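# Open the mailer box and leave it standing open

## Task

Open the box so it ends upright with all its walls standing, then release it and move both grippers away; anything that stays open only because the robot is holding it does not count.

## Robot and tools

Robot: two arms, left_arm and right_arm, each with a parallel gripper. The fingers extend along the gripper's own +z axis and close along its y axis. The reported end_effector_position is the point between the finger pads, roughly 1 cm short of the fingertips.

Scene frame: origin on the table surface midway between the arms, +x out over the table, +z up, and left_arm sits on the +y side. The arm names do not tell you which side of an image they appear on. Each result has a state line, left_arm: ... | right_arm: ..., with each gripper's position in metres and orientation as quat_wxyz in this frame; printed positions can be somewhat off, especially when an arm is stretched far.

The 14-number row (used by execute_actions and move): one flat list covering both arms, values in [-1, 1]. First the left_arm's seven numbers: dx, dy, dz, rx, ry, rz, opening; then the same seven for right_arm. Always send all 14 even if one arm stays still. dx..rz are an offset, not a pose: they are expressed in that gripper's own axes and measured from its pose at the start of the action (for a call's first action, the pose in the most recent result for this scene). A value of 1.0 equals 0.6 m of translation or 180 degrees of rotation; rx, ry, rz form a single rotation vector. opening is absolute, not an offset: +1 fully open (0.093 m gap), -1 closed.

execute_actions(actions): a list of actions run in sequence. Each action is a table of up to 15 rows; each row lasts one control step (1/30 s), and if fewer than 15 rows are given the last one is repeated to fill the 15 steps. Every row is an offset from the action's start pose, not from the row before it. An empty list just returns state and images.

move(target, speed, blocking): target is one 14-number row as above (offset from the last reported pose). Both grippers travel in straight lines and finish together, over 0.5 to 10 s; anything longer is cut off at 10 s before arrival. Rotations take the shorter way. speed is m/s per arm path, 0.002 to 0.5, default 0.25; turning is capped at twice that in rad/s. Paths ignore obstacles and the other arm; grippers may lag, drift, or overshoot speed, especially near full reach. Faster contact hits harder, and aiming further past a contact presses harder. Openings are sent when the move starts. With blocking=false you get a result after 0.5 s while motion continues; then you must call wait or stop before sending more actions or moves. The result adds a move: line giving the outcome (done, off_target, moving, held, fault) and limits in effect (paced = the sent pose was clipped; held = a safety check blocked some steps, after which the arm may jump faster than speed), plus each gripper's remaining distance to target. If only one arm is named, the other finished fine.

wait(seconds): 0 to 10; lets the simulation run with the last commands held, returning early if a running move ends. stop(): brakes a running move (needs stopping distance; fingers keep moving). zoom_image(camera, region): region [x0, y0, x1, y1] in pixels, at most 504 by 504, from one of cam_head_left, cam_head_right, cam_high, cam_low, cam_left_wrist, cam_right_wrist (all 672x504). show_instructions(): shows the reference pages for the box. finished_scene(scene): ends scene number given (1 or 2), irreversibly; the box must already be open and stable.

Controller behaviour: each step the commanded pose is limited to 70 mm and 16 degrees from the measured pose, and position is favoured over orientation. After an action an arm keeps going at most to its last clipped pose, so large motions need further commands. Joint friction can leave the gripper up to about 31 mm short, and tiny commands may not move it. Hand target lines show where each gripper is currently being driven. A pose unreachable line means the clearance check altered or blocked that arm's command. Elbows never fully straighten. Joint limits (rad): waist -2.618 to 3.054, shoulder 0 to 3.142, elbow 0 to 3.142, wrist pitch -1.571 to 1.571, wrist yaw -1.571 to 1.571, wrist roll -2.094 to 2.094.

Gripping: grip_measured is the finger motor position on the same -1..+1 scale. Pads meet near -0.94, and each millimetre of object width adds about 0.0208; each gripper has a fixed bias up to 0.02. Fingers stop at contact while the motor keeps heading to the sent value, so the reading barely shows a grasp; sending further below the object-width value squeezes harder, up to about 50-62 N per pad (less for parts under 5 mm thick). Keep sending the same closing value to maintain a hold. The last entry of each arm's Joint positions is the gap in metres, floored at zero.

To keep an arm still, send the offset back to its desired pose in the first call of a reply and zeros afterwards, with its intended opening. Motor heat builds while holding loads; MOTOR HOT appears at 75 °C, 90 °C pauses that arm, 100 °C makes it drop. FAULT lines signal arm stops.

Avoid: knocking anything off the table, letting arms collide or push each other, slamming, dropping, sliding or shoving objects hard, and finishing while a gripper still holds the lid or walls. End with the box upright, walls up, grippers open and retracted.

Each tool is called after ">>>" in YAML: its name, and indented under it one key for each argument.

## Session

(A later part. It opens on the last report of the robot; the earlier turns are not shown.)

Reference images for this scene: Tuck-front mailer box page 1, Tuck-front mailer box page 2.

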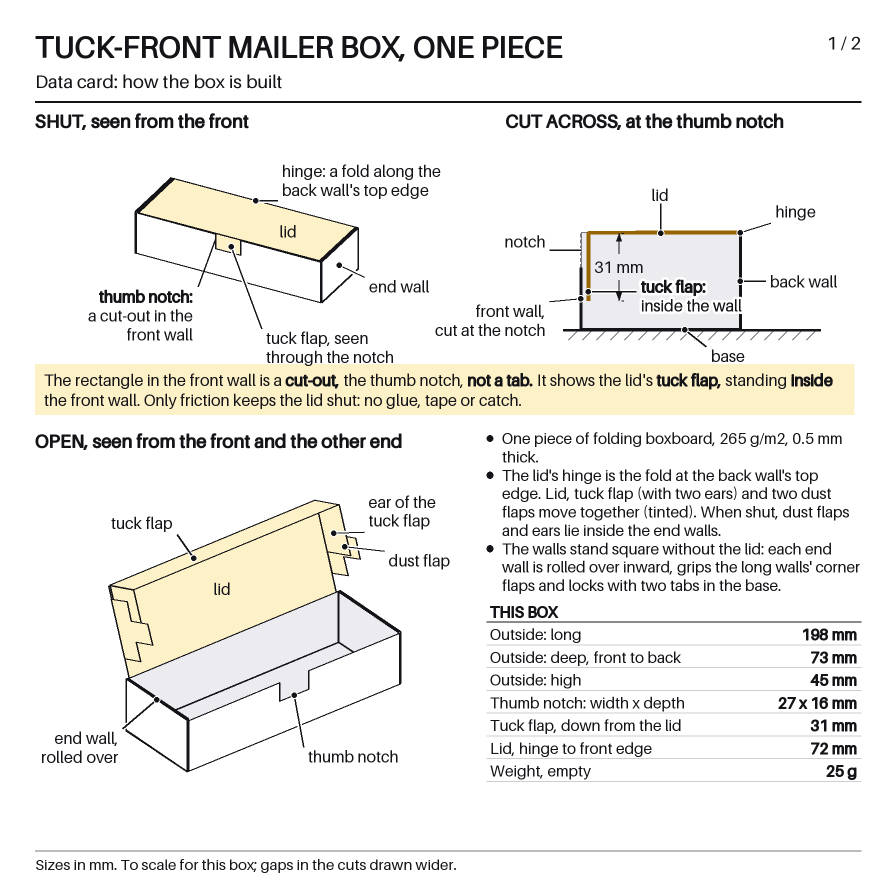

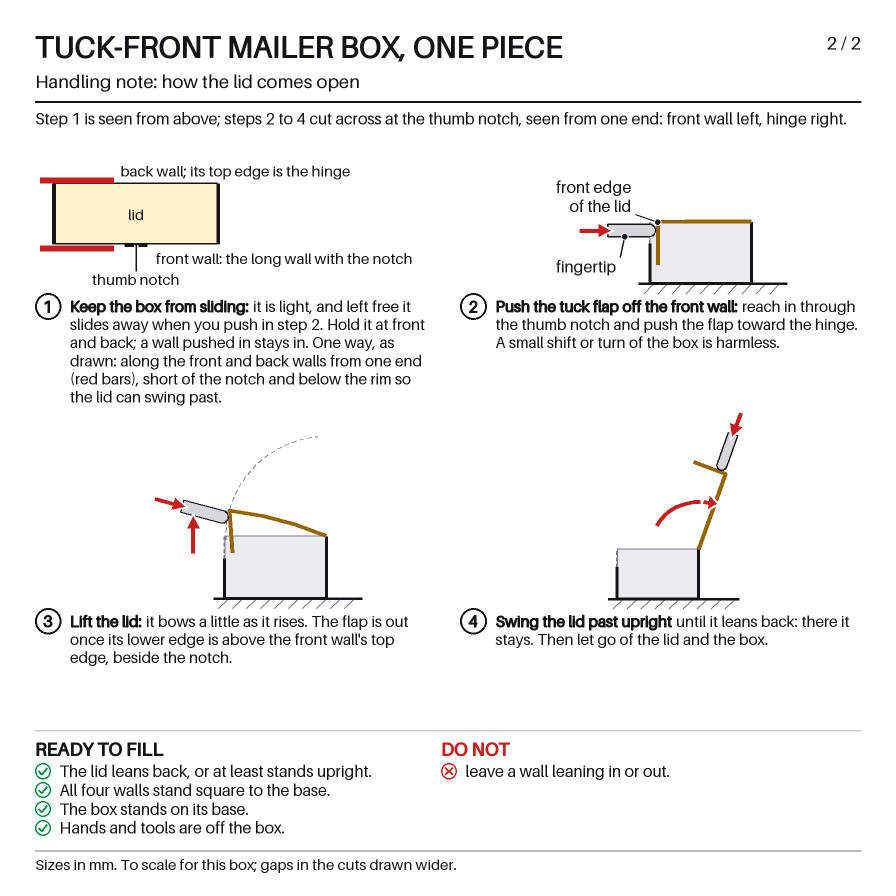

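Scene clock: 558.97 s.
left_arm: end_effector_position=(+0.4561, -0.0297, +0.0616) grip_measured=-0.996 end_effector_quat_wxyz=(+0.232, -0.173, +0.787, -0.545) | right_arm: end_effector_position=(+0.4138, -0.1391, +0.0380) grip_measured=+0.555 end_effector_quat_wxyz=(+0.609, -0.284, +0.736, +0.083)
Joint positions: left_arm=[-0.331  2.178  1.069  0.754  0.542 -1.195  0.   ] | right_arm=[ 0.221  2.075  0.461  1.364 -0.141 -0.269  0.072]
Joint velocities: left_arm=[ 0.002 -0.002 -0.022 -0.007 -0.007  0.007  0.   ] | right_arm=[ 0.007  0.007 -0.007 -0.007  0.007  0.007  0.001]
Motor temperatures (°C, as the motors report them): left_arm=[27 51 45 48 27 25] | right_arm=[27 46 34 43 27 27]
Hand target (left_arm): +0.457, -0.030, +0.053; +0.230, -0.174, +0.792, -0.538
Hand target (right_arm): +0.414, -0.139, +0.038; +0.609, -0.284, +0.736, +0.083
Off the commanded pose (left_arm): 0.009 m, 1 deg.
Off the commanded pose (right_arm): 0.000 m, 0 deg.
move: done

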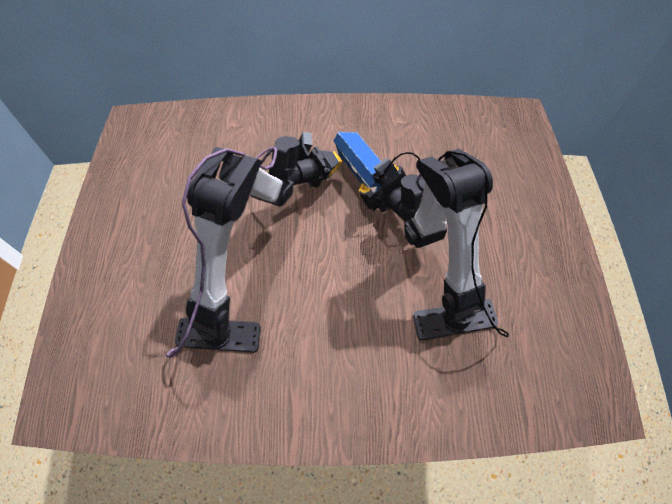

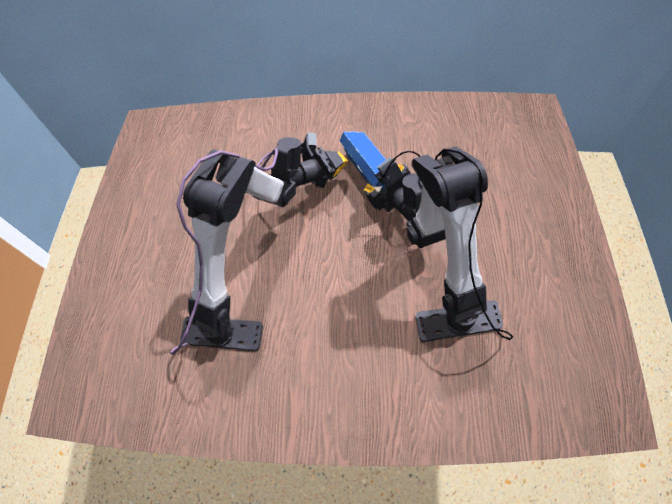

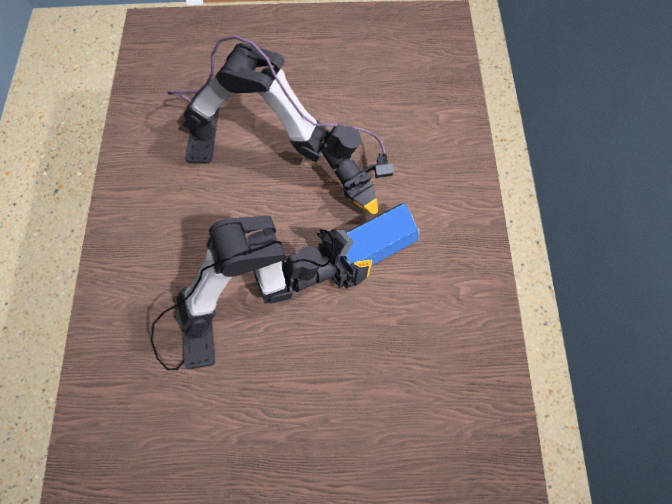

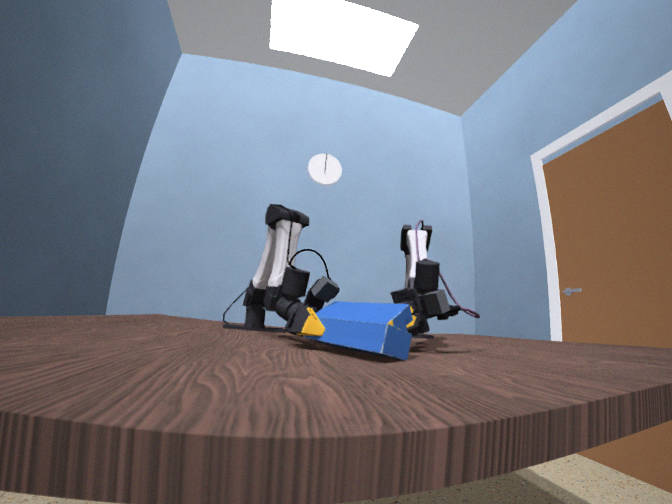

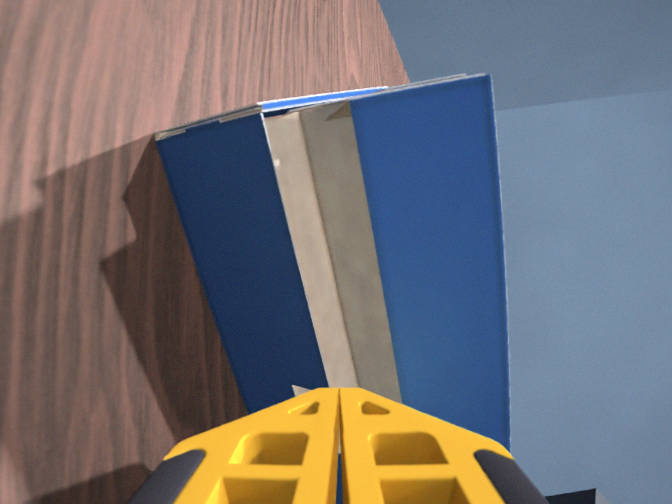

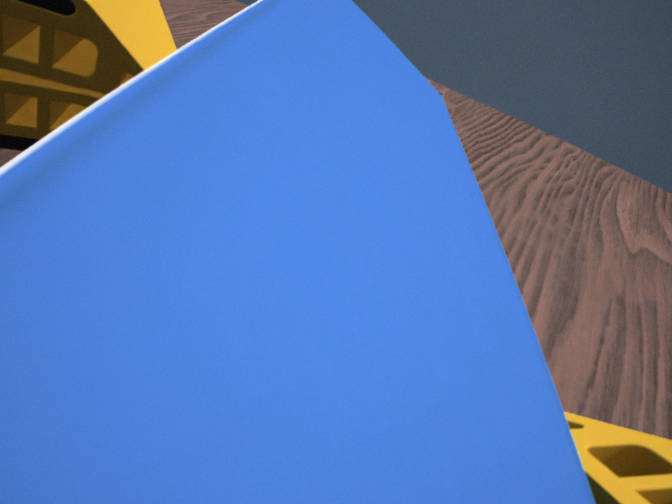

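>>> move:
  target: [0.04,-0.04,0.09,0,0,0,-1,0,0,0,0,0,0,0.55]
  speed: 0.05

>>> move:
  target: [0.03,-0.07,0.08,0.03,0,0,-1,0,0,0,0,0,0,0.55]
  speed: 0.05

Scene clock: 562.27 s.
left_arm: end_effector_position=(+0.4671, -0.0753, +0.0604) grip_measured=-0.996 end_effector_quat_wxyz=(+0.238, -0.184, +0.790, -0.534) | right_arm: end_effector_position=(+0.4188, -0.1496, +0.0379) grip_measured=+0.555 end_effector_quat_wxyz=(+0.611, -0.263, +0.744, +0.066)
Joint positions: left_arm=[-0.43   2.245  1.207  0.684  0.417 -1.232  0.   ] | right_arm=[ 0.212  2.075  0.461  1.365 -0.096 -0.256  0.072]
Joint velocities: left_arm=[-0.007 -0.007  0.022 -0.051  0.051  0.007  0.   ] | right_arm=[-0.002 -0.002  0.007 -0.037  0.051  0.051 -0.001]
Motor temperatures (°C, as the motors report them): left_arm=[27 51 45 48 27 25] | right_arm=[27 46 34 44 27 27]
Hand target (left_arm): +0.465, -0.092, +0.064; +0.233, -0.173, +0.787, -0.544
Hand target (right_arm): +0.414, -0.139, +0.038; +0.609, -0.284, +0.736, +0.082
Off the commanded pose (left_arm): 0.018 m, 2 deg.
Off the commanded pose (right_arm): 0.012 m, 3 deg.
move: off_target (left_arm, right_arm)

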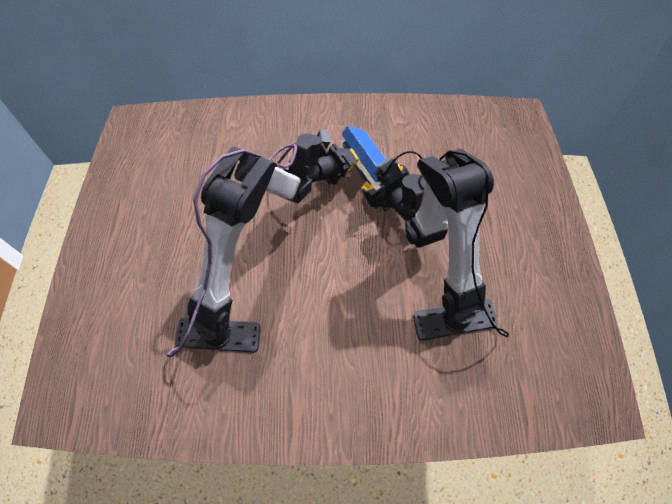

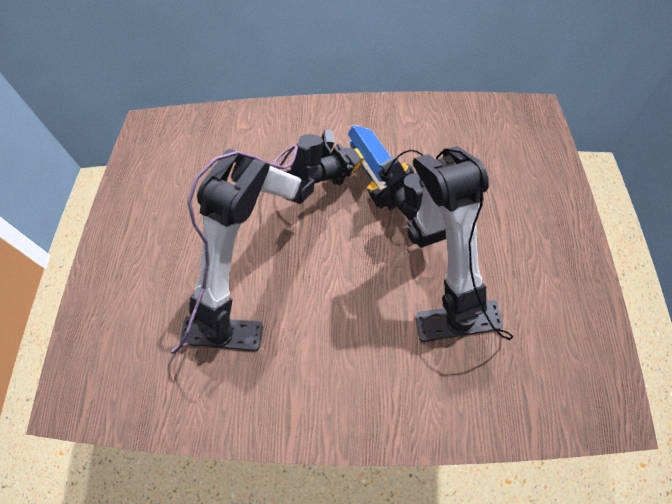

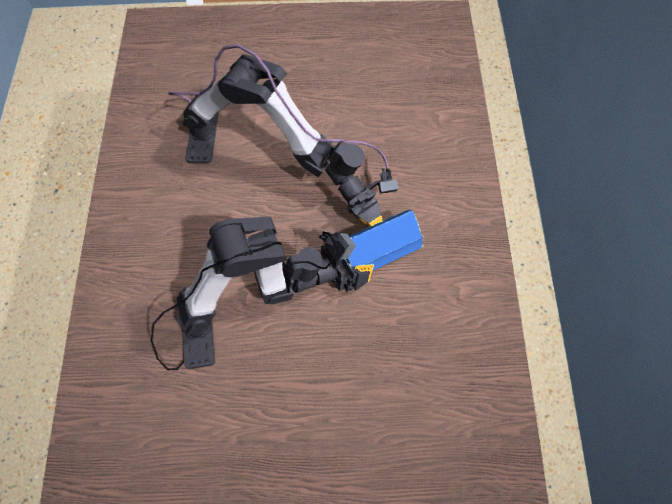

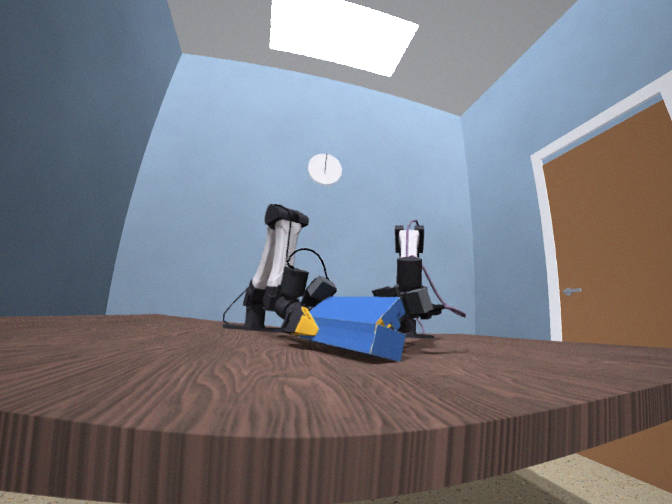

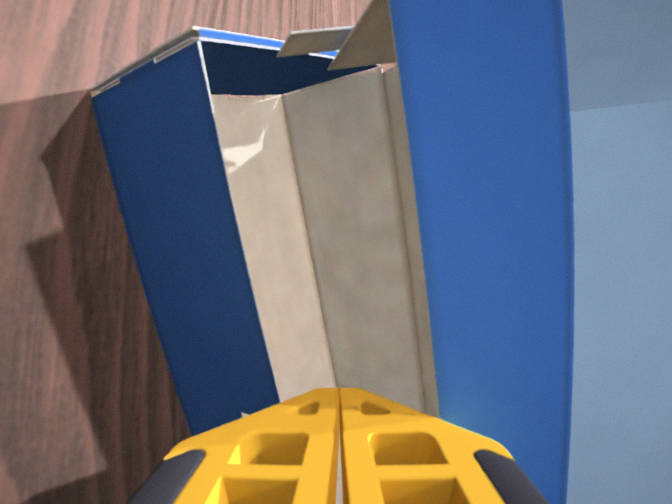

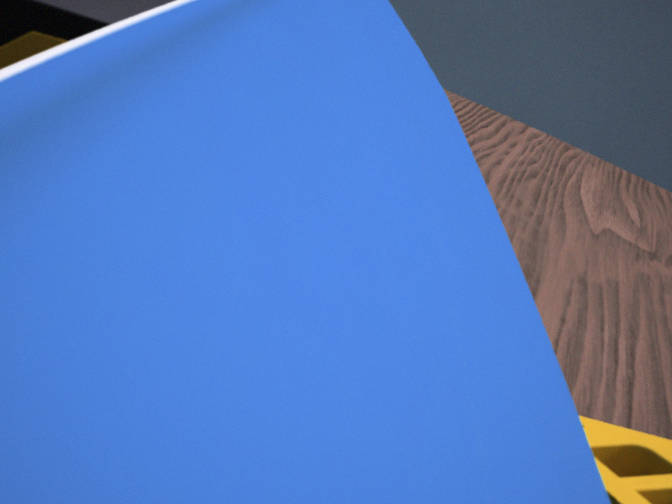

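Scene clock: 563.90 s.
left_arm: end_effector_position=(+0.4863, -0.1080, +0.0646) grip_measured=-0.996 end_effector_quat_wxyz=(+0.251, -0.202, +0.776, -0.543) | right_arm: end_effector_position=(+0.4293, -0.1748, +0.0405) grip_measured=+0.555 end_effector_quat_wxyz=(+0.618, -0.215, +0.756, +0.029)
Joint positions: left_arm=[-0.485  2.332  1.354  0.672  0.334 -1.289  0.   ] | right_arm=[ 0.185  2.075  0.461  1.377 -0.003 -0.231  0.072]
Joint velocities: left_arm=[-0.012 -0.002 -0.002  0.125 -0.037 -0.081  0.   ] | right_arm=[-0.002 -0.017 -0.012 -0.051  0.007  0.007 -0.   ]
Motor temperatures (°C, as the motors report them): left_arm=[27 51 45 48 27 25] | right_arm=[27 46 34 44 27 27]
Hand target (left_arm): +0.479, -0.135, +0.082; +0.246, -0.173, +0.764, -0.571
Hand target (right_arm): +0.418, -0.151, +0.038; +0.611, -0.262, +0.744, +0.065
Off the commanded pose (left_arm): 0.033 m, 5 deg.
Off the commanded pose (right_arm): 0.027 m, 7 deg.
move: off_target (left_arm, right_arm)

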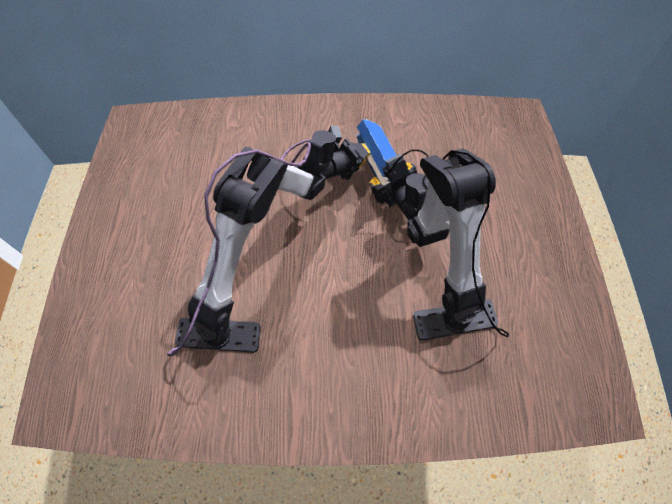

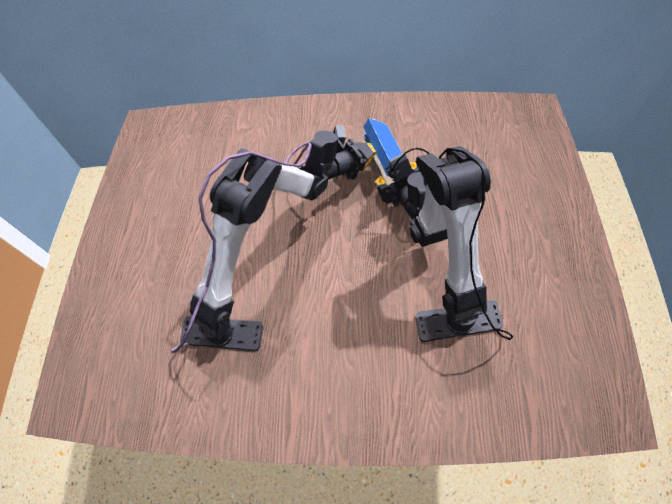

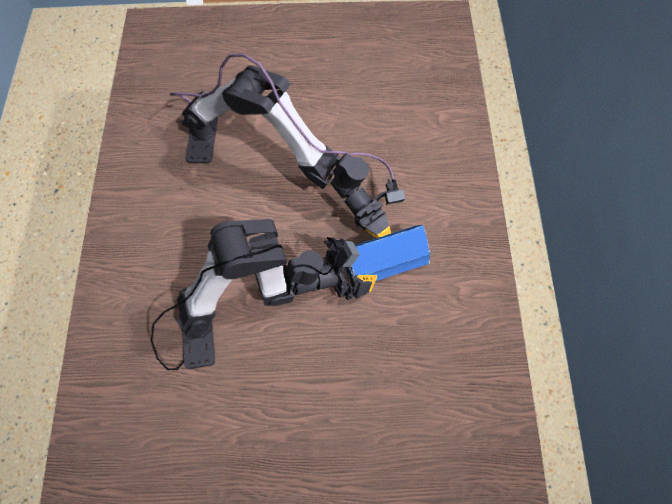

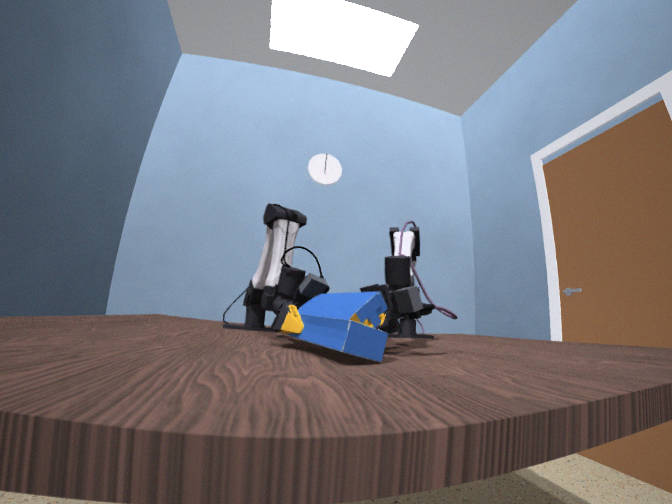

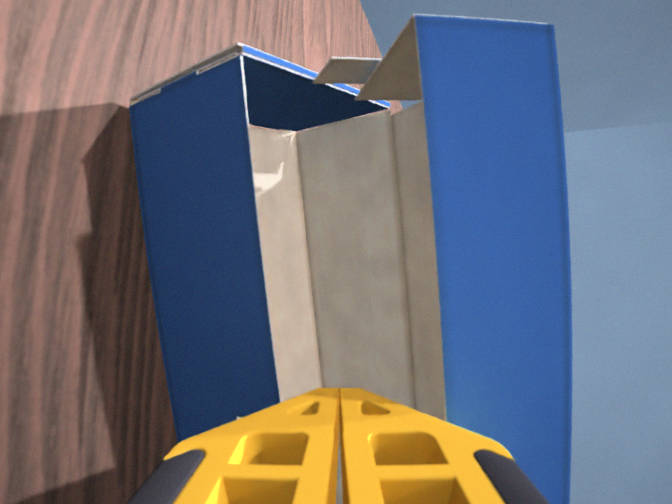

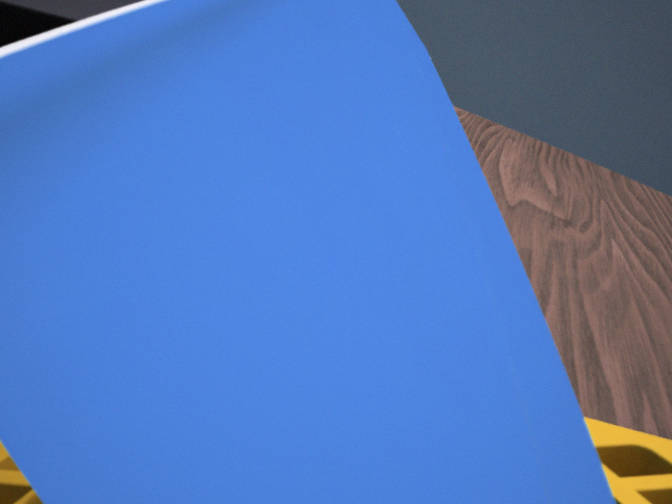

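Lower finger catches the front wall. Lift straight up and bring the box back.

>>> move:
  target: [0,-0.07,-0.01,0.06,0,0,-1,0,0.04,0,-0.03,0,0,0.55]
  speed: 0.05

Scene clock: 567.37 s.
left_arm: end_effector_position=(+0.4883, -0.1098, +0.0855) grip_measured=-0.996 end_effector_quat_wxyz=(+0.261, -0.200, +0.744, -0.582) | right_arm: end_effector_position=(+0.4324, -0.1753, +0.0537) grip_measured=+0.555 end_effector_quat_wxyz=(+0.639, -0.198, +0.742, +0.038)
Joint positions: left_arm=[-0.482  2.332  1.336  0.796  0.347 -1.344  0.   ] | right_arm=[ 0.181  2.075  0.461  1.432 -0.003 -0.201  0.072]
Joint velocities: left_arm=[-0.002  0.007 -0.012  0.007 -0.007 -0.007  0.   ] | right_arm=[-0.002  0.002 -0.017 -0.051 -0.007  0.051  0.   ]
Motor temperatures (°C, as the motors report them): left_arm=[27 51 45 49 27 25] | right_arm=[27 46 34 43 27 27]
Hand target (left_arm): +0.484, -0.117, +0.106; +0.267, -0.177, +0.723, -0.613
Hand target (right_arm): +0.419, -0.155, +0.036; +0.608, -0.243, +0.753, +0.065
Off the commanded pose (left_arm): 0.022 m, 5 deg.
Off the commanded pose (right_arm): 0.031 m, 7 deg.
move: off_target (left_arm, right_arm)

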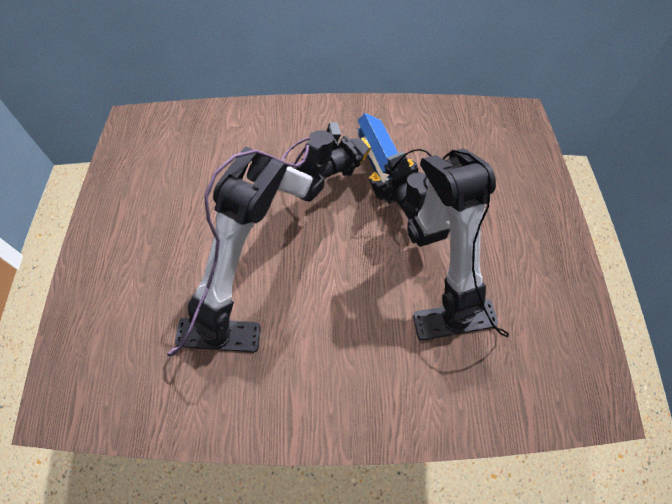

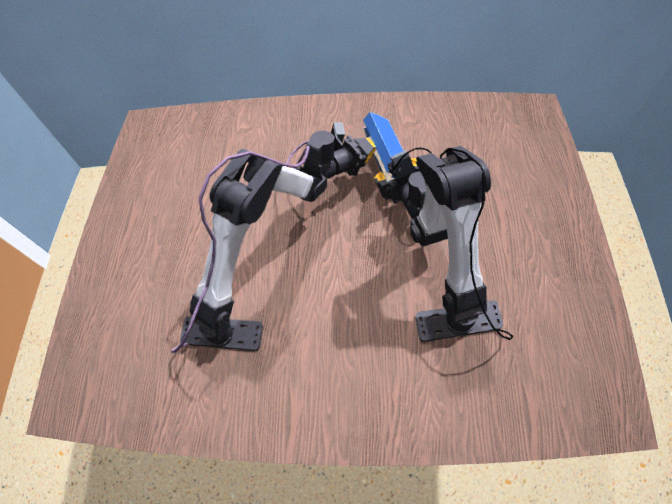

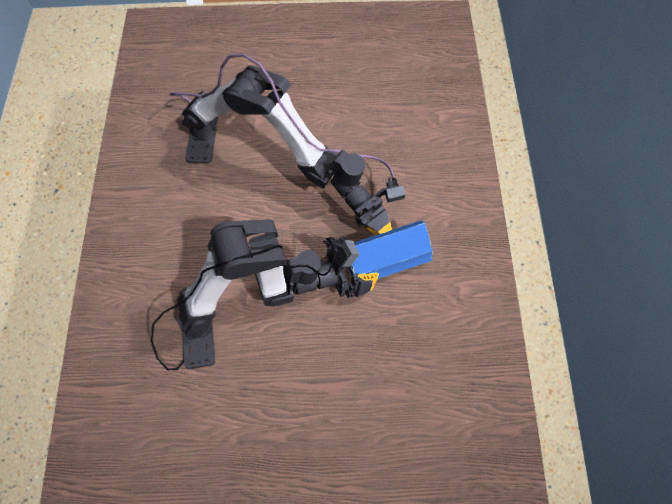

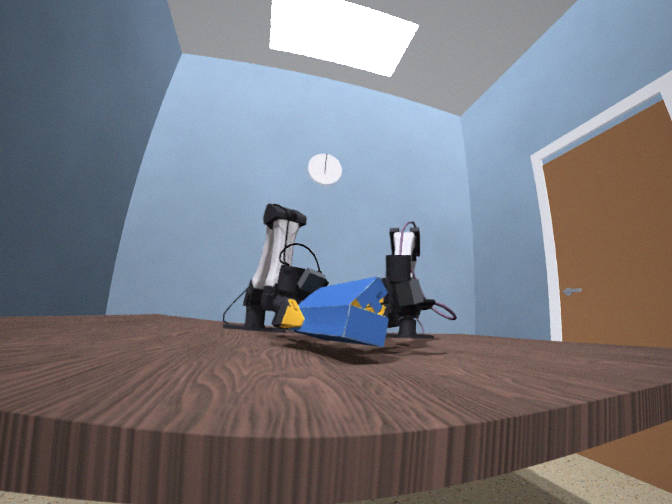

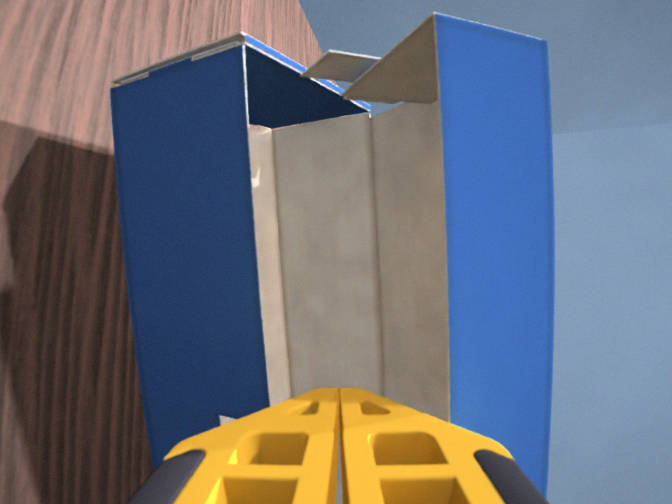

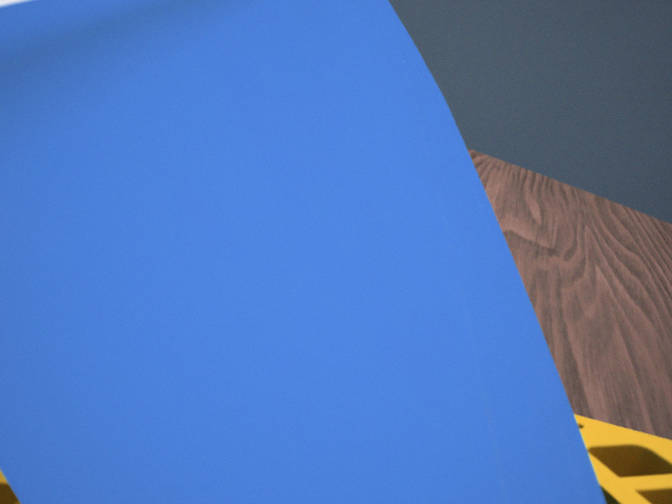

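>>> move:
  target: [0,0.04,-0.01,-0.04,0,0,-1,0.035,0,0,0,0.03,0,0.55]
  speed: 0.04

>>> move:
  target: [0,0,0,0,0,0,-1,0,0,0,0,0,0,0.8]

>>> move:
  target: [0,0,0,0,0,0,-1,0.02,0,-0.055,0,0,0,0.8]
  speed: 0.04

Scene clock: 571.43 s.
left_arm: end_effector_position=(+0.4840, -0.1032, +0.0552) grip_measured=-0.996 end_effector_quat_wxyz=(+0.242, -0.216, +0.780, -0.535) | right_arm: end_effector_position=(+0.4294, -0.1790, +0.0357) grip_measured=+0.555 end_effector_quat_wxyz=(+0.610, -0.199, +0.766, +0.032)
Joint positions: left_arm=[-0.482  2.332  1.336  0.663  0.326 -1.307  0.   ] | right_arm=[ 0.181  2.075  0.461  1.356  0.01  -0.2    0.072]
Joint velocities: left_arm=[ 0.007 -0.002  0.002 -0.125 -0.007  0.022  0.   ] | right_arm=[ 0.022 -0.002  0.007 -0.051  0.037  0.007 -0.001]
Motor temperatures (°C, as the motors report them): left_arm=[27 52 45 49 27 25] | right_arm=[27 47 34 43 27 27]
Hand target (left_arm): +0.485, -0.099, +0.063; +0.248, -0.216, +0.779, -0.534
Hand target (right_arm): +0.430, -0.181, +0.034; +0.604, -0.200, +0.771, +0.028
Off the commanded pose (left_arm): 0.009 m, 1 deg.
Off the commanded pose (right_arm): 0.003 m, 1 deg.
move: done

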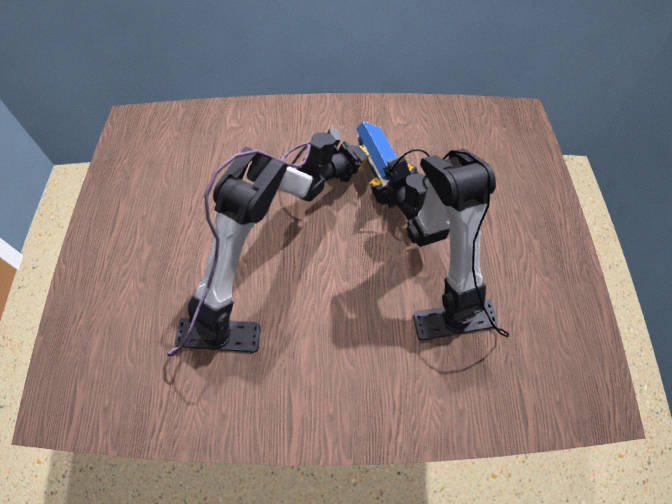

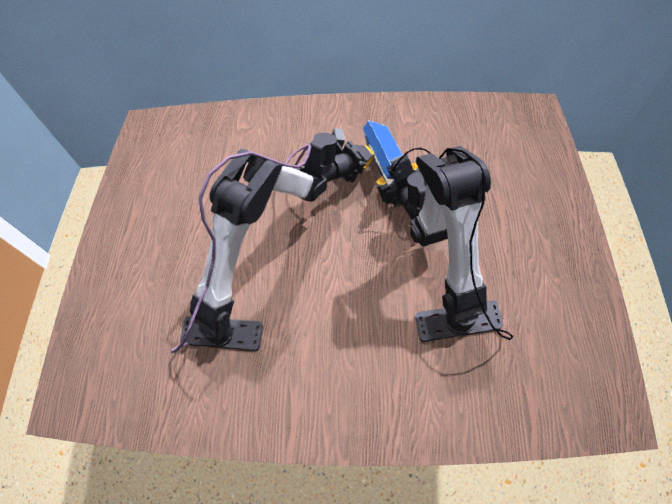

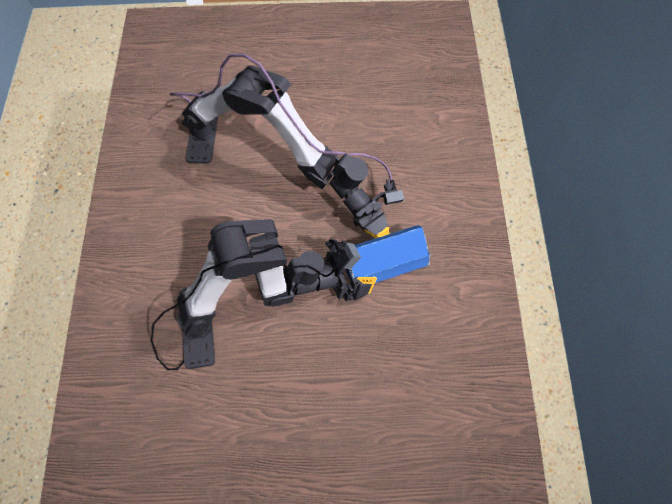

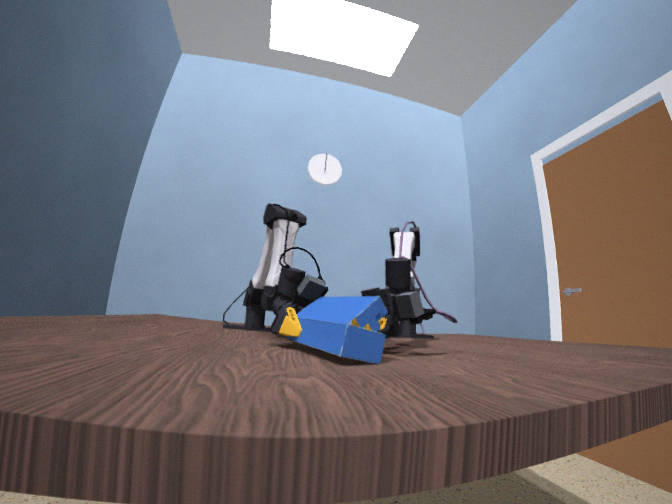

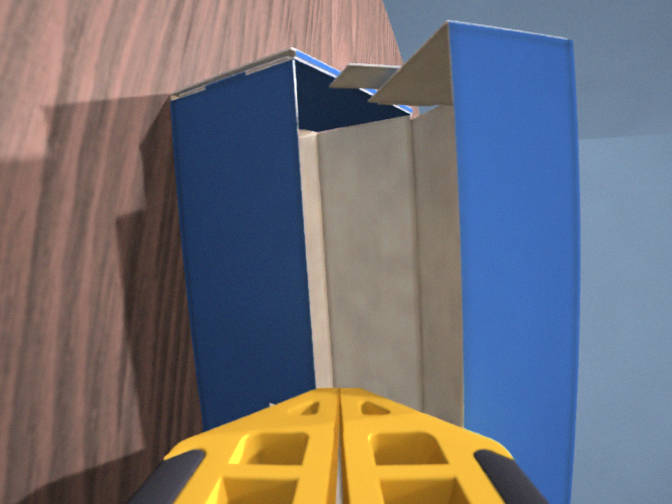

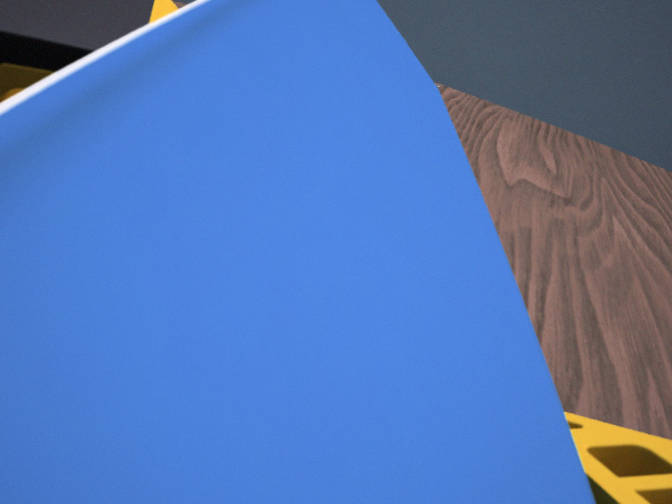

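Scene clock: 571.93 s.
left_arm: end_effector_position=(+0.4840, -0.1032, +0.0552) grip_measured=-0.996 end_effector_quat_wxyz=(+0.242, -0.216, +0.780, -0.535) | right_arm: end_effector_position=(+0.4302, -0.1800, +0.0372) grip_measured=+0.797 end_effector_quat_wxyz=(+0.612, -0.197, +0.765, +0.030)
Joint positions: left_arm=[-0.482  2.332  1.336  0.663  0.326 -1.307  0.   ] | right_arm=[ 0.18   2.075  0.461  1.363  0.014 -0.2    0.083]
Joint velocities: left_arm=[-0.012 -0.012  0.017 -0.022  0.037 -0.051  0.   ] | right_arm=[ 0.002 -0.007 -0.002  0.037 -0.007  0.037  0.001]
Motor temperatures (°C, as the motors report them): left_arm=[27 52 45 49 27 25] | right_arm=[27 47 34 43 27 27]
Hand target (left_arm): +0.484, -0.103, +0.055; +0.242, -0.216, +0.780, -0.535
Hand target (right_arm): +0.429, -0.179, +0.036; +0.610, -0.199, +0.766, +0.032
Off the commanded pose (left_arm): 0.000 m, 0 deg.
Off the commanded pose (right_arm): 0.002 m, 0 deg.
move: done

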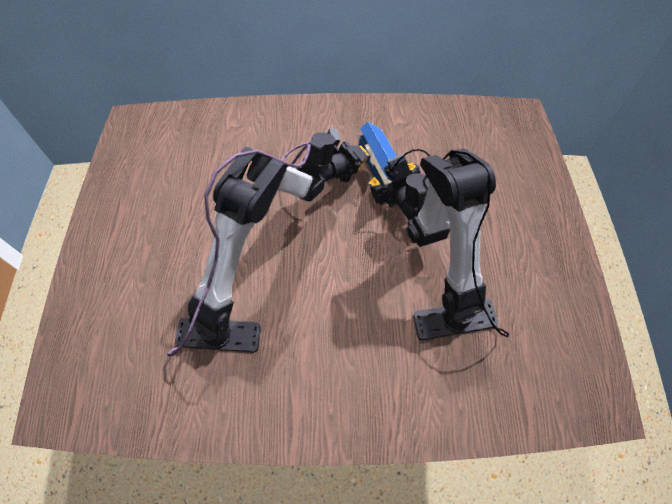

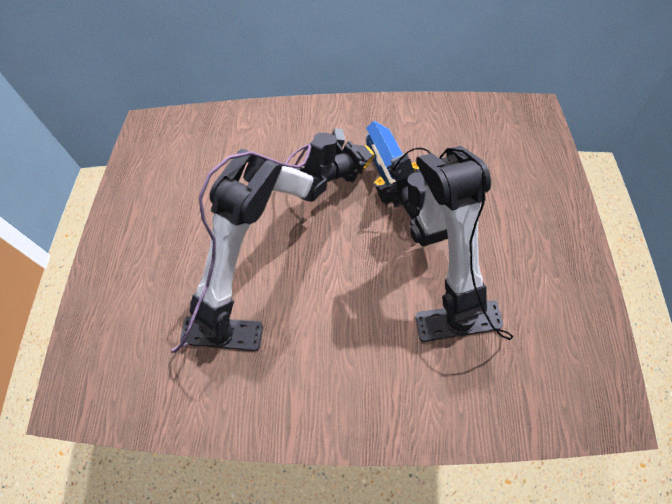

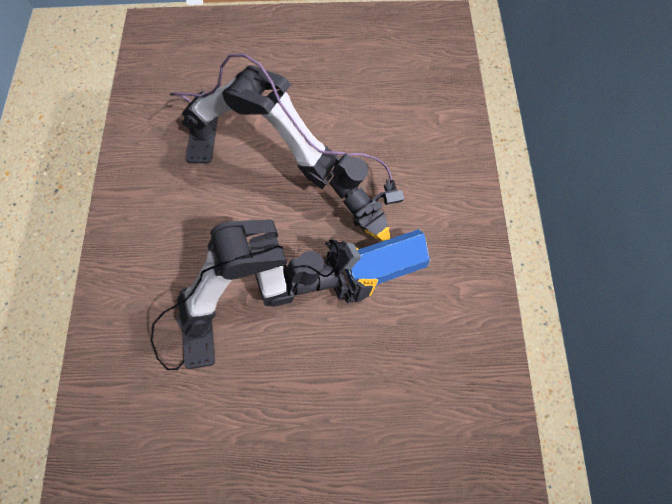

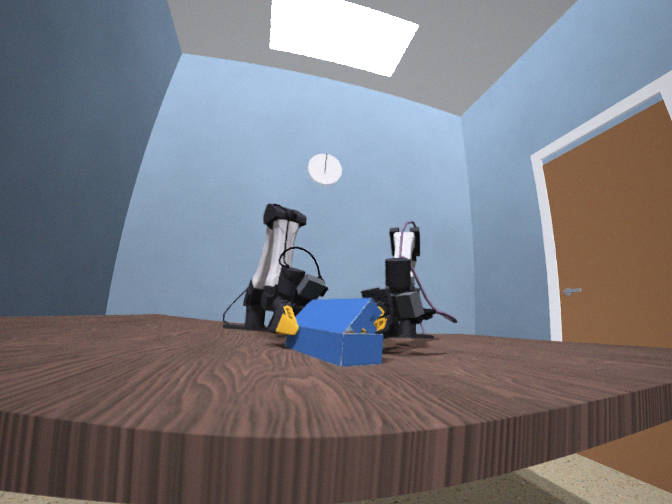

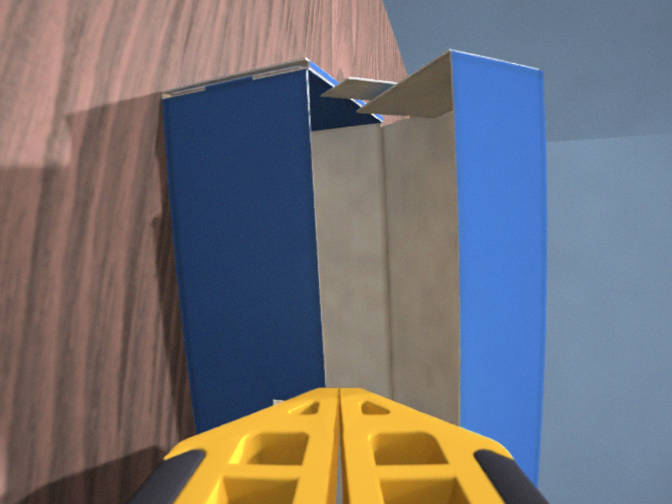

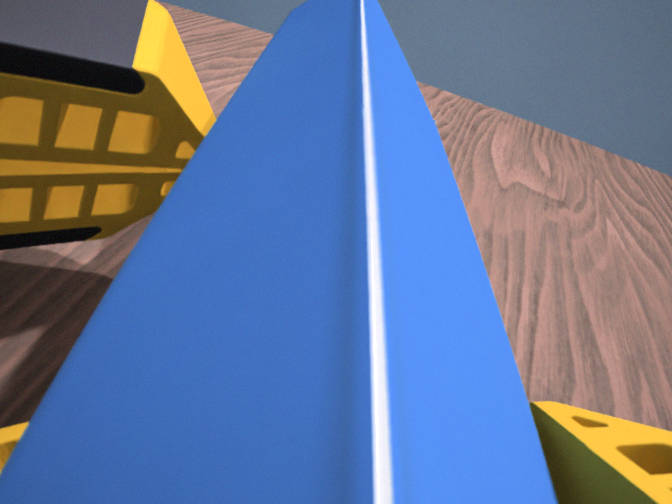

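Scene clock: 573.10 s.
left_arm: end_effector_position=(+0.4840, -0.1032, +0.0552) grip_measured=-0.996 end_effector_quat_wxyz=(+0.242, -0.216, +0.780, -0.535) | right_arm: end_effector_position=(+0.4051, -0.1882, +0.0381) grip_measured=+0.798 end_effector_quat_wxyz=(+0.621, -0.195, +0.759, +0.030)
Joint positions: left_arm=[-0.482  2.332  1.336  0.663  0.326 -1.307  0.   ] | right_arm=[ 0.18   2.075  0.35   1.494  0.015 -0.2    0.083]
Joint velocities: left_arm=[ 0.007 -0.002 -0.017 -0.051 -0.051  0.037  0.   ] | right_arm=[-0.012 -0.022  0.012 -0.022  0.051  0.037 -0.   ]
Motor temperatures (°C, as the motors report them): left_arm=[27 52 45 49 27 25] | right_arm=[27 47 34 43 27 27]
Hand target (left_arm): +0.484, -0.103, +0.055; +0.242, -0.216, +0.780, -0.535
Hand target (right_arm): +0.398, -0.193, +0.034; +0.613, -0.197, +0.765, +0.030
Off the commanded pose (left_arm): 0.000 m, 0 deg.
Off the commanded pose (right_arm): 0.010 m, 1 deg.
move: done

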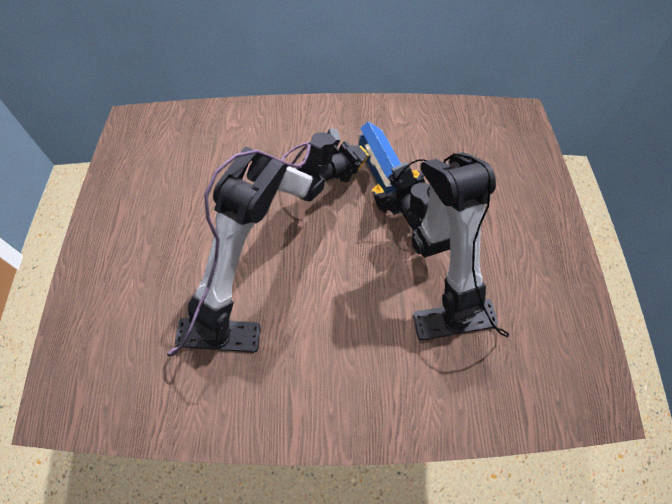

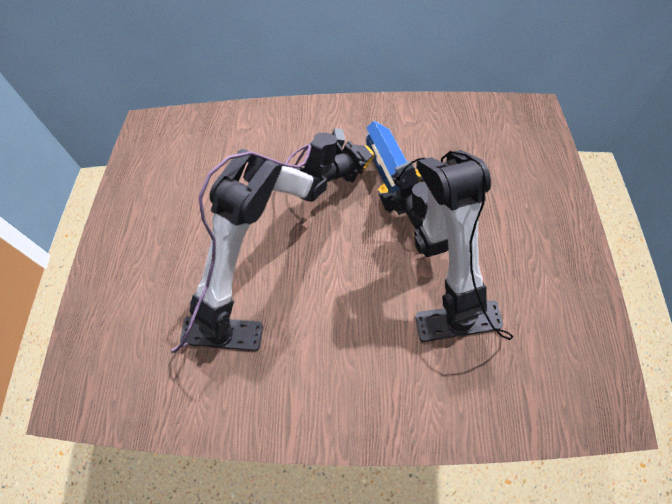

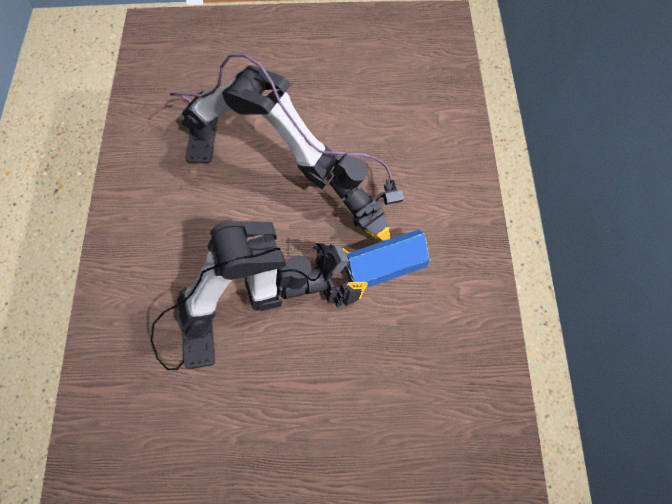

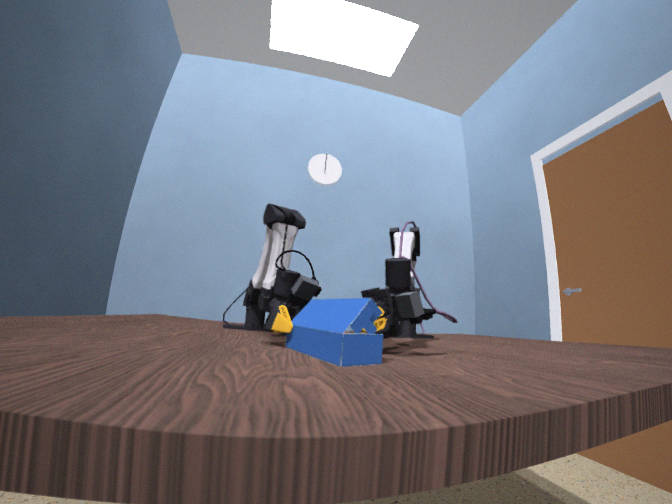

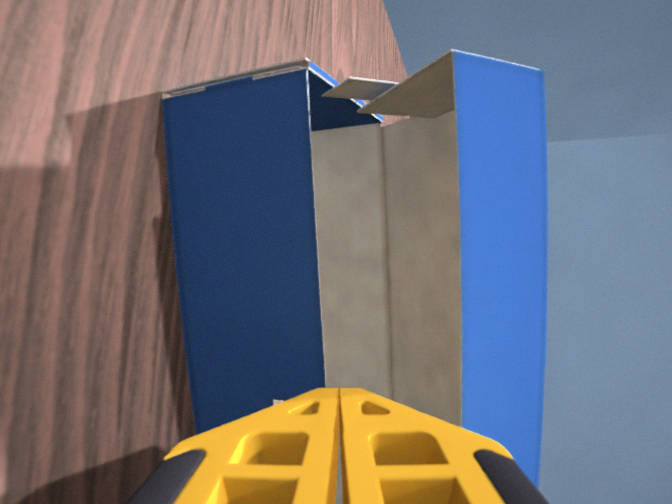

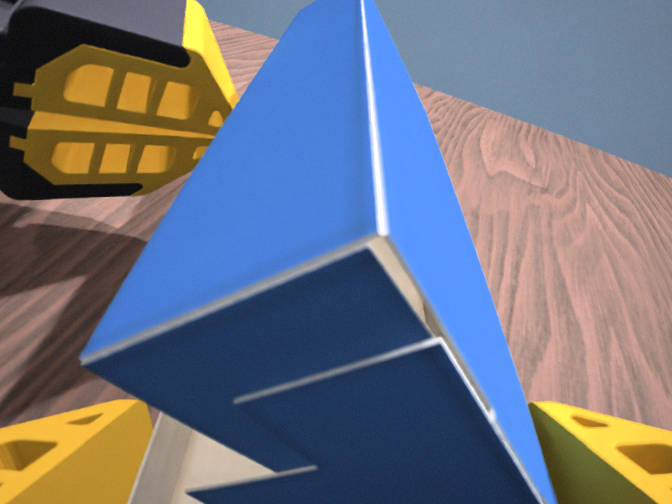

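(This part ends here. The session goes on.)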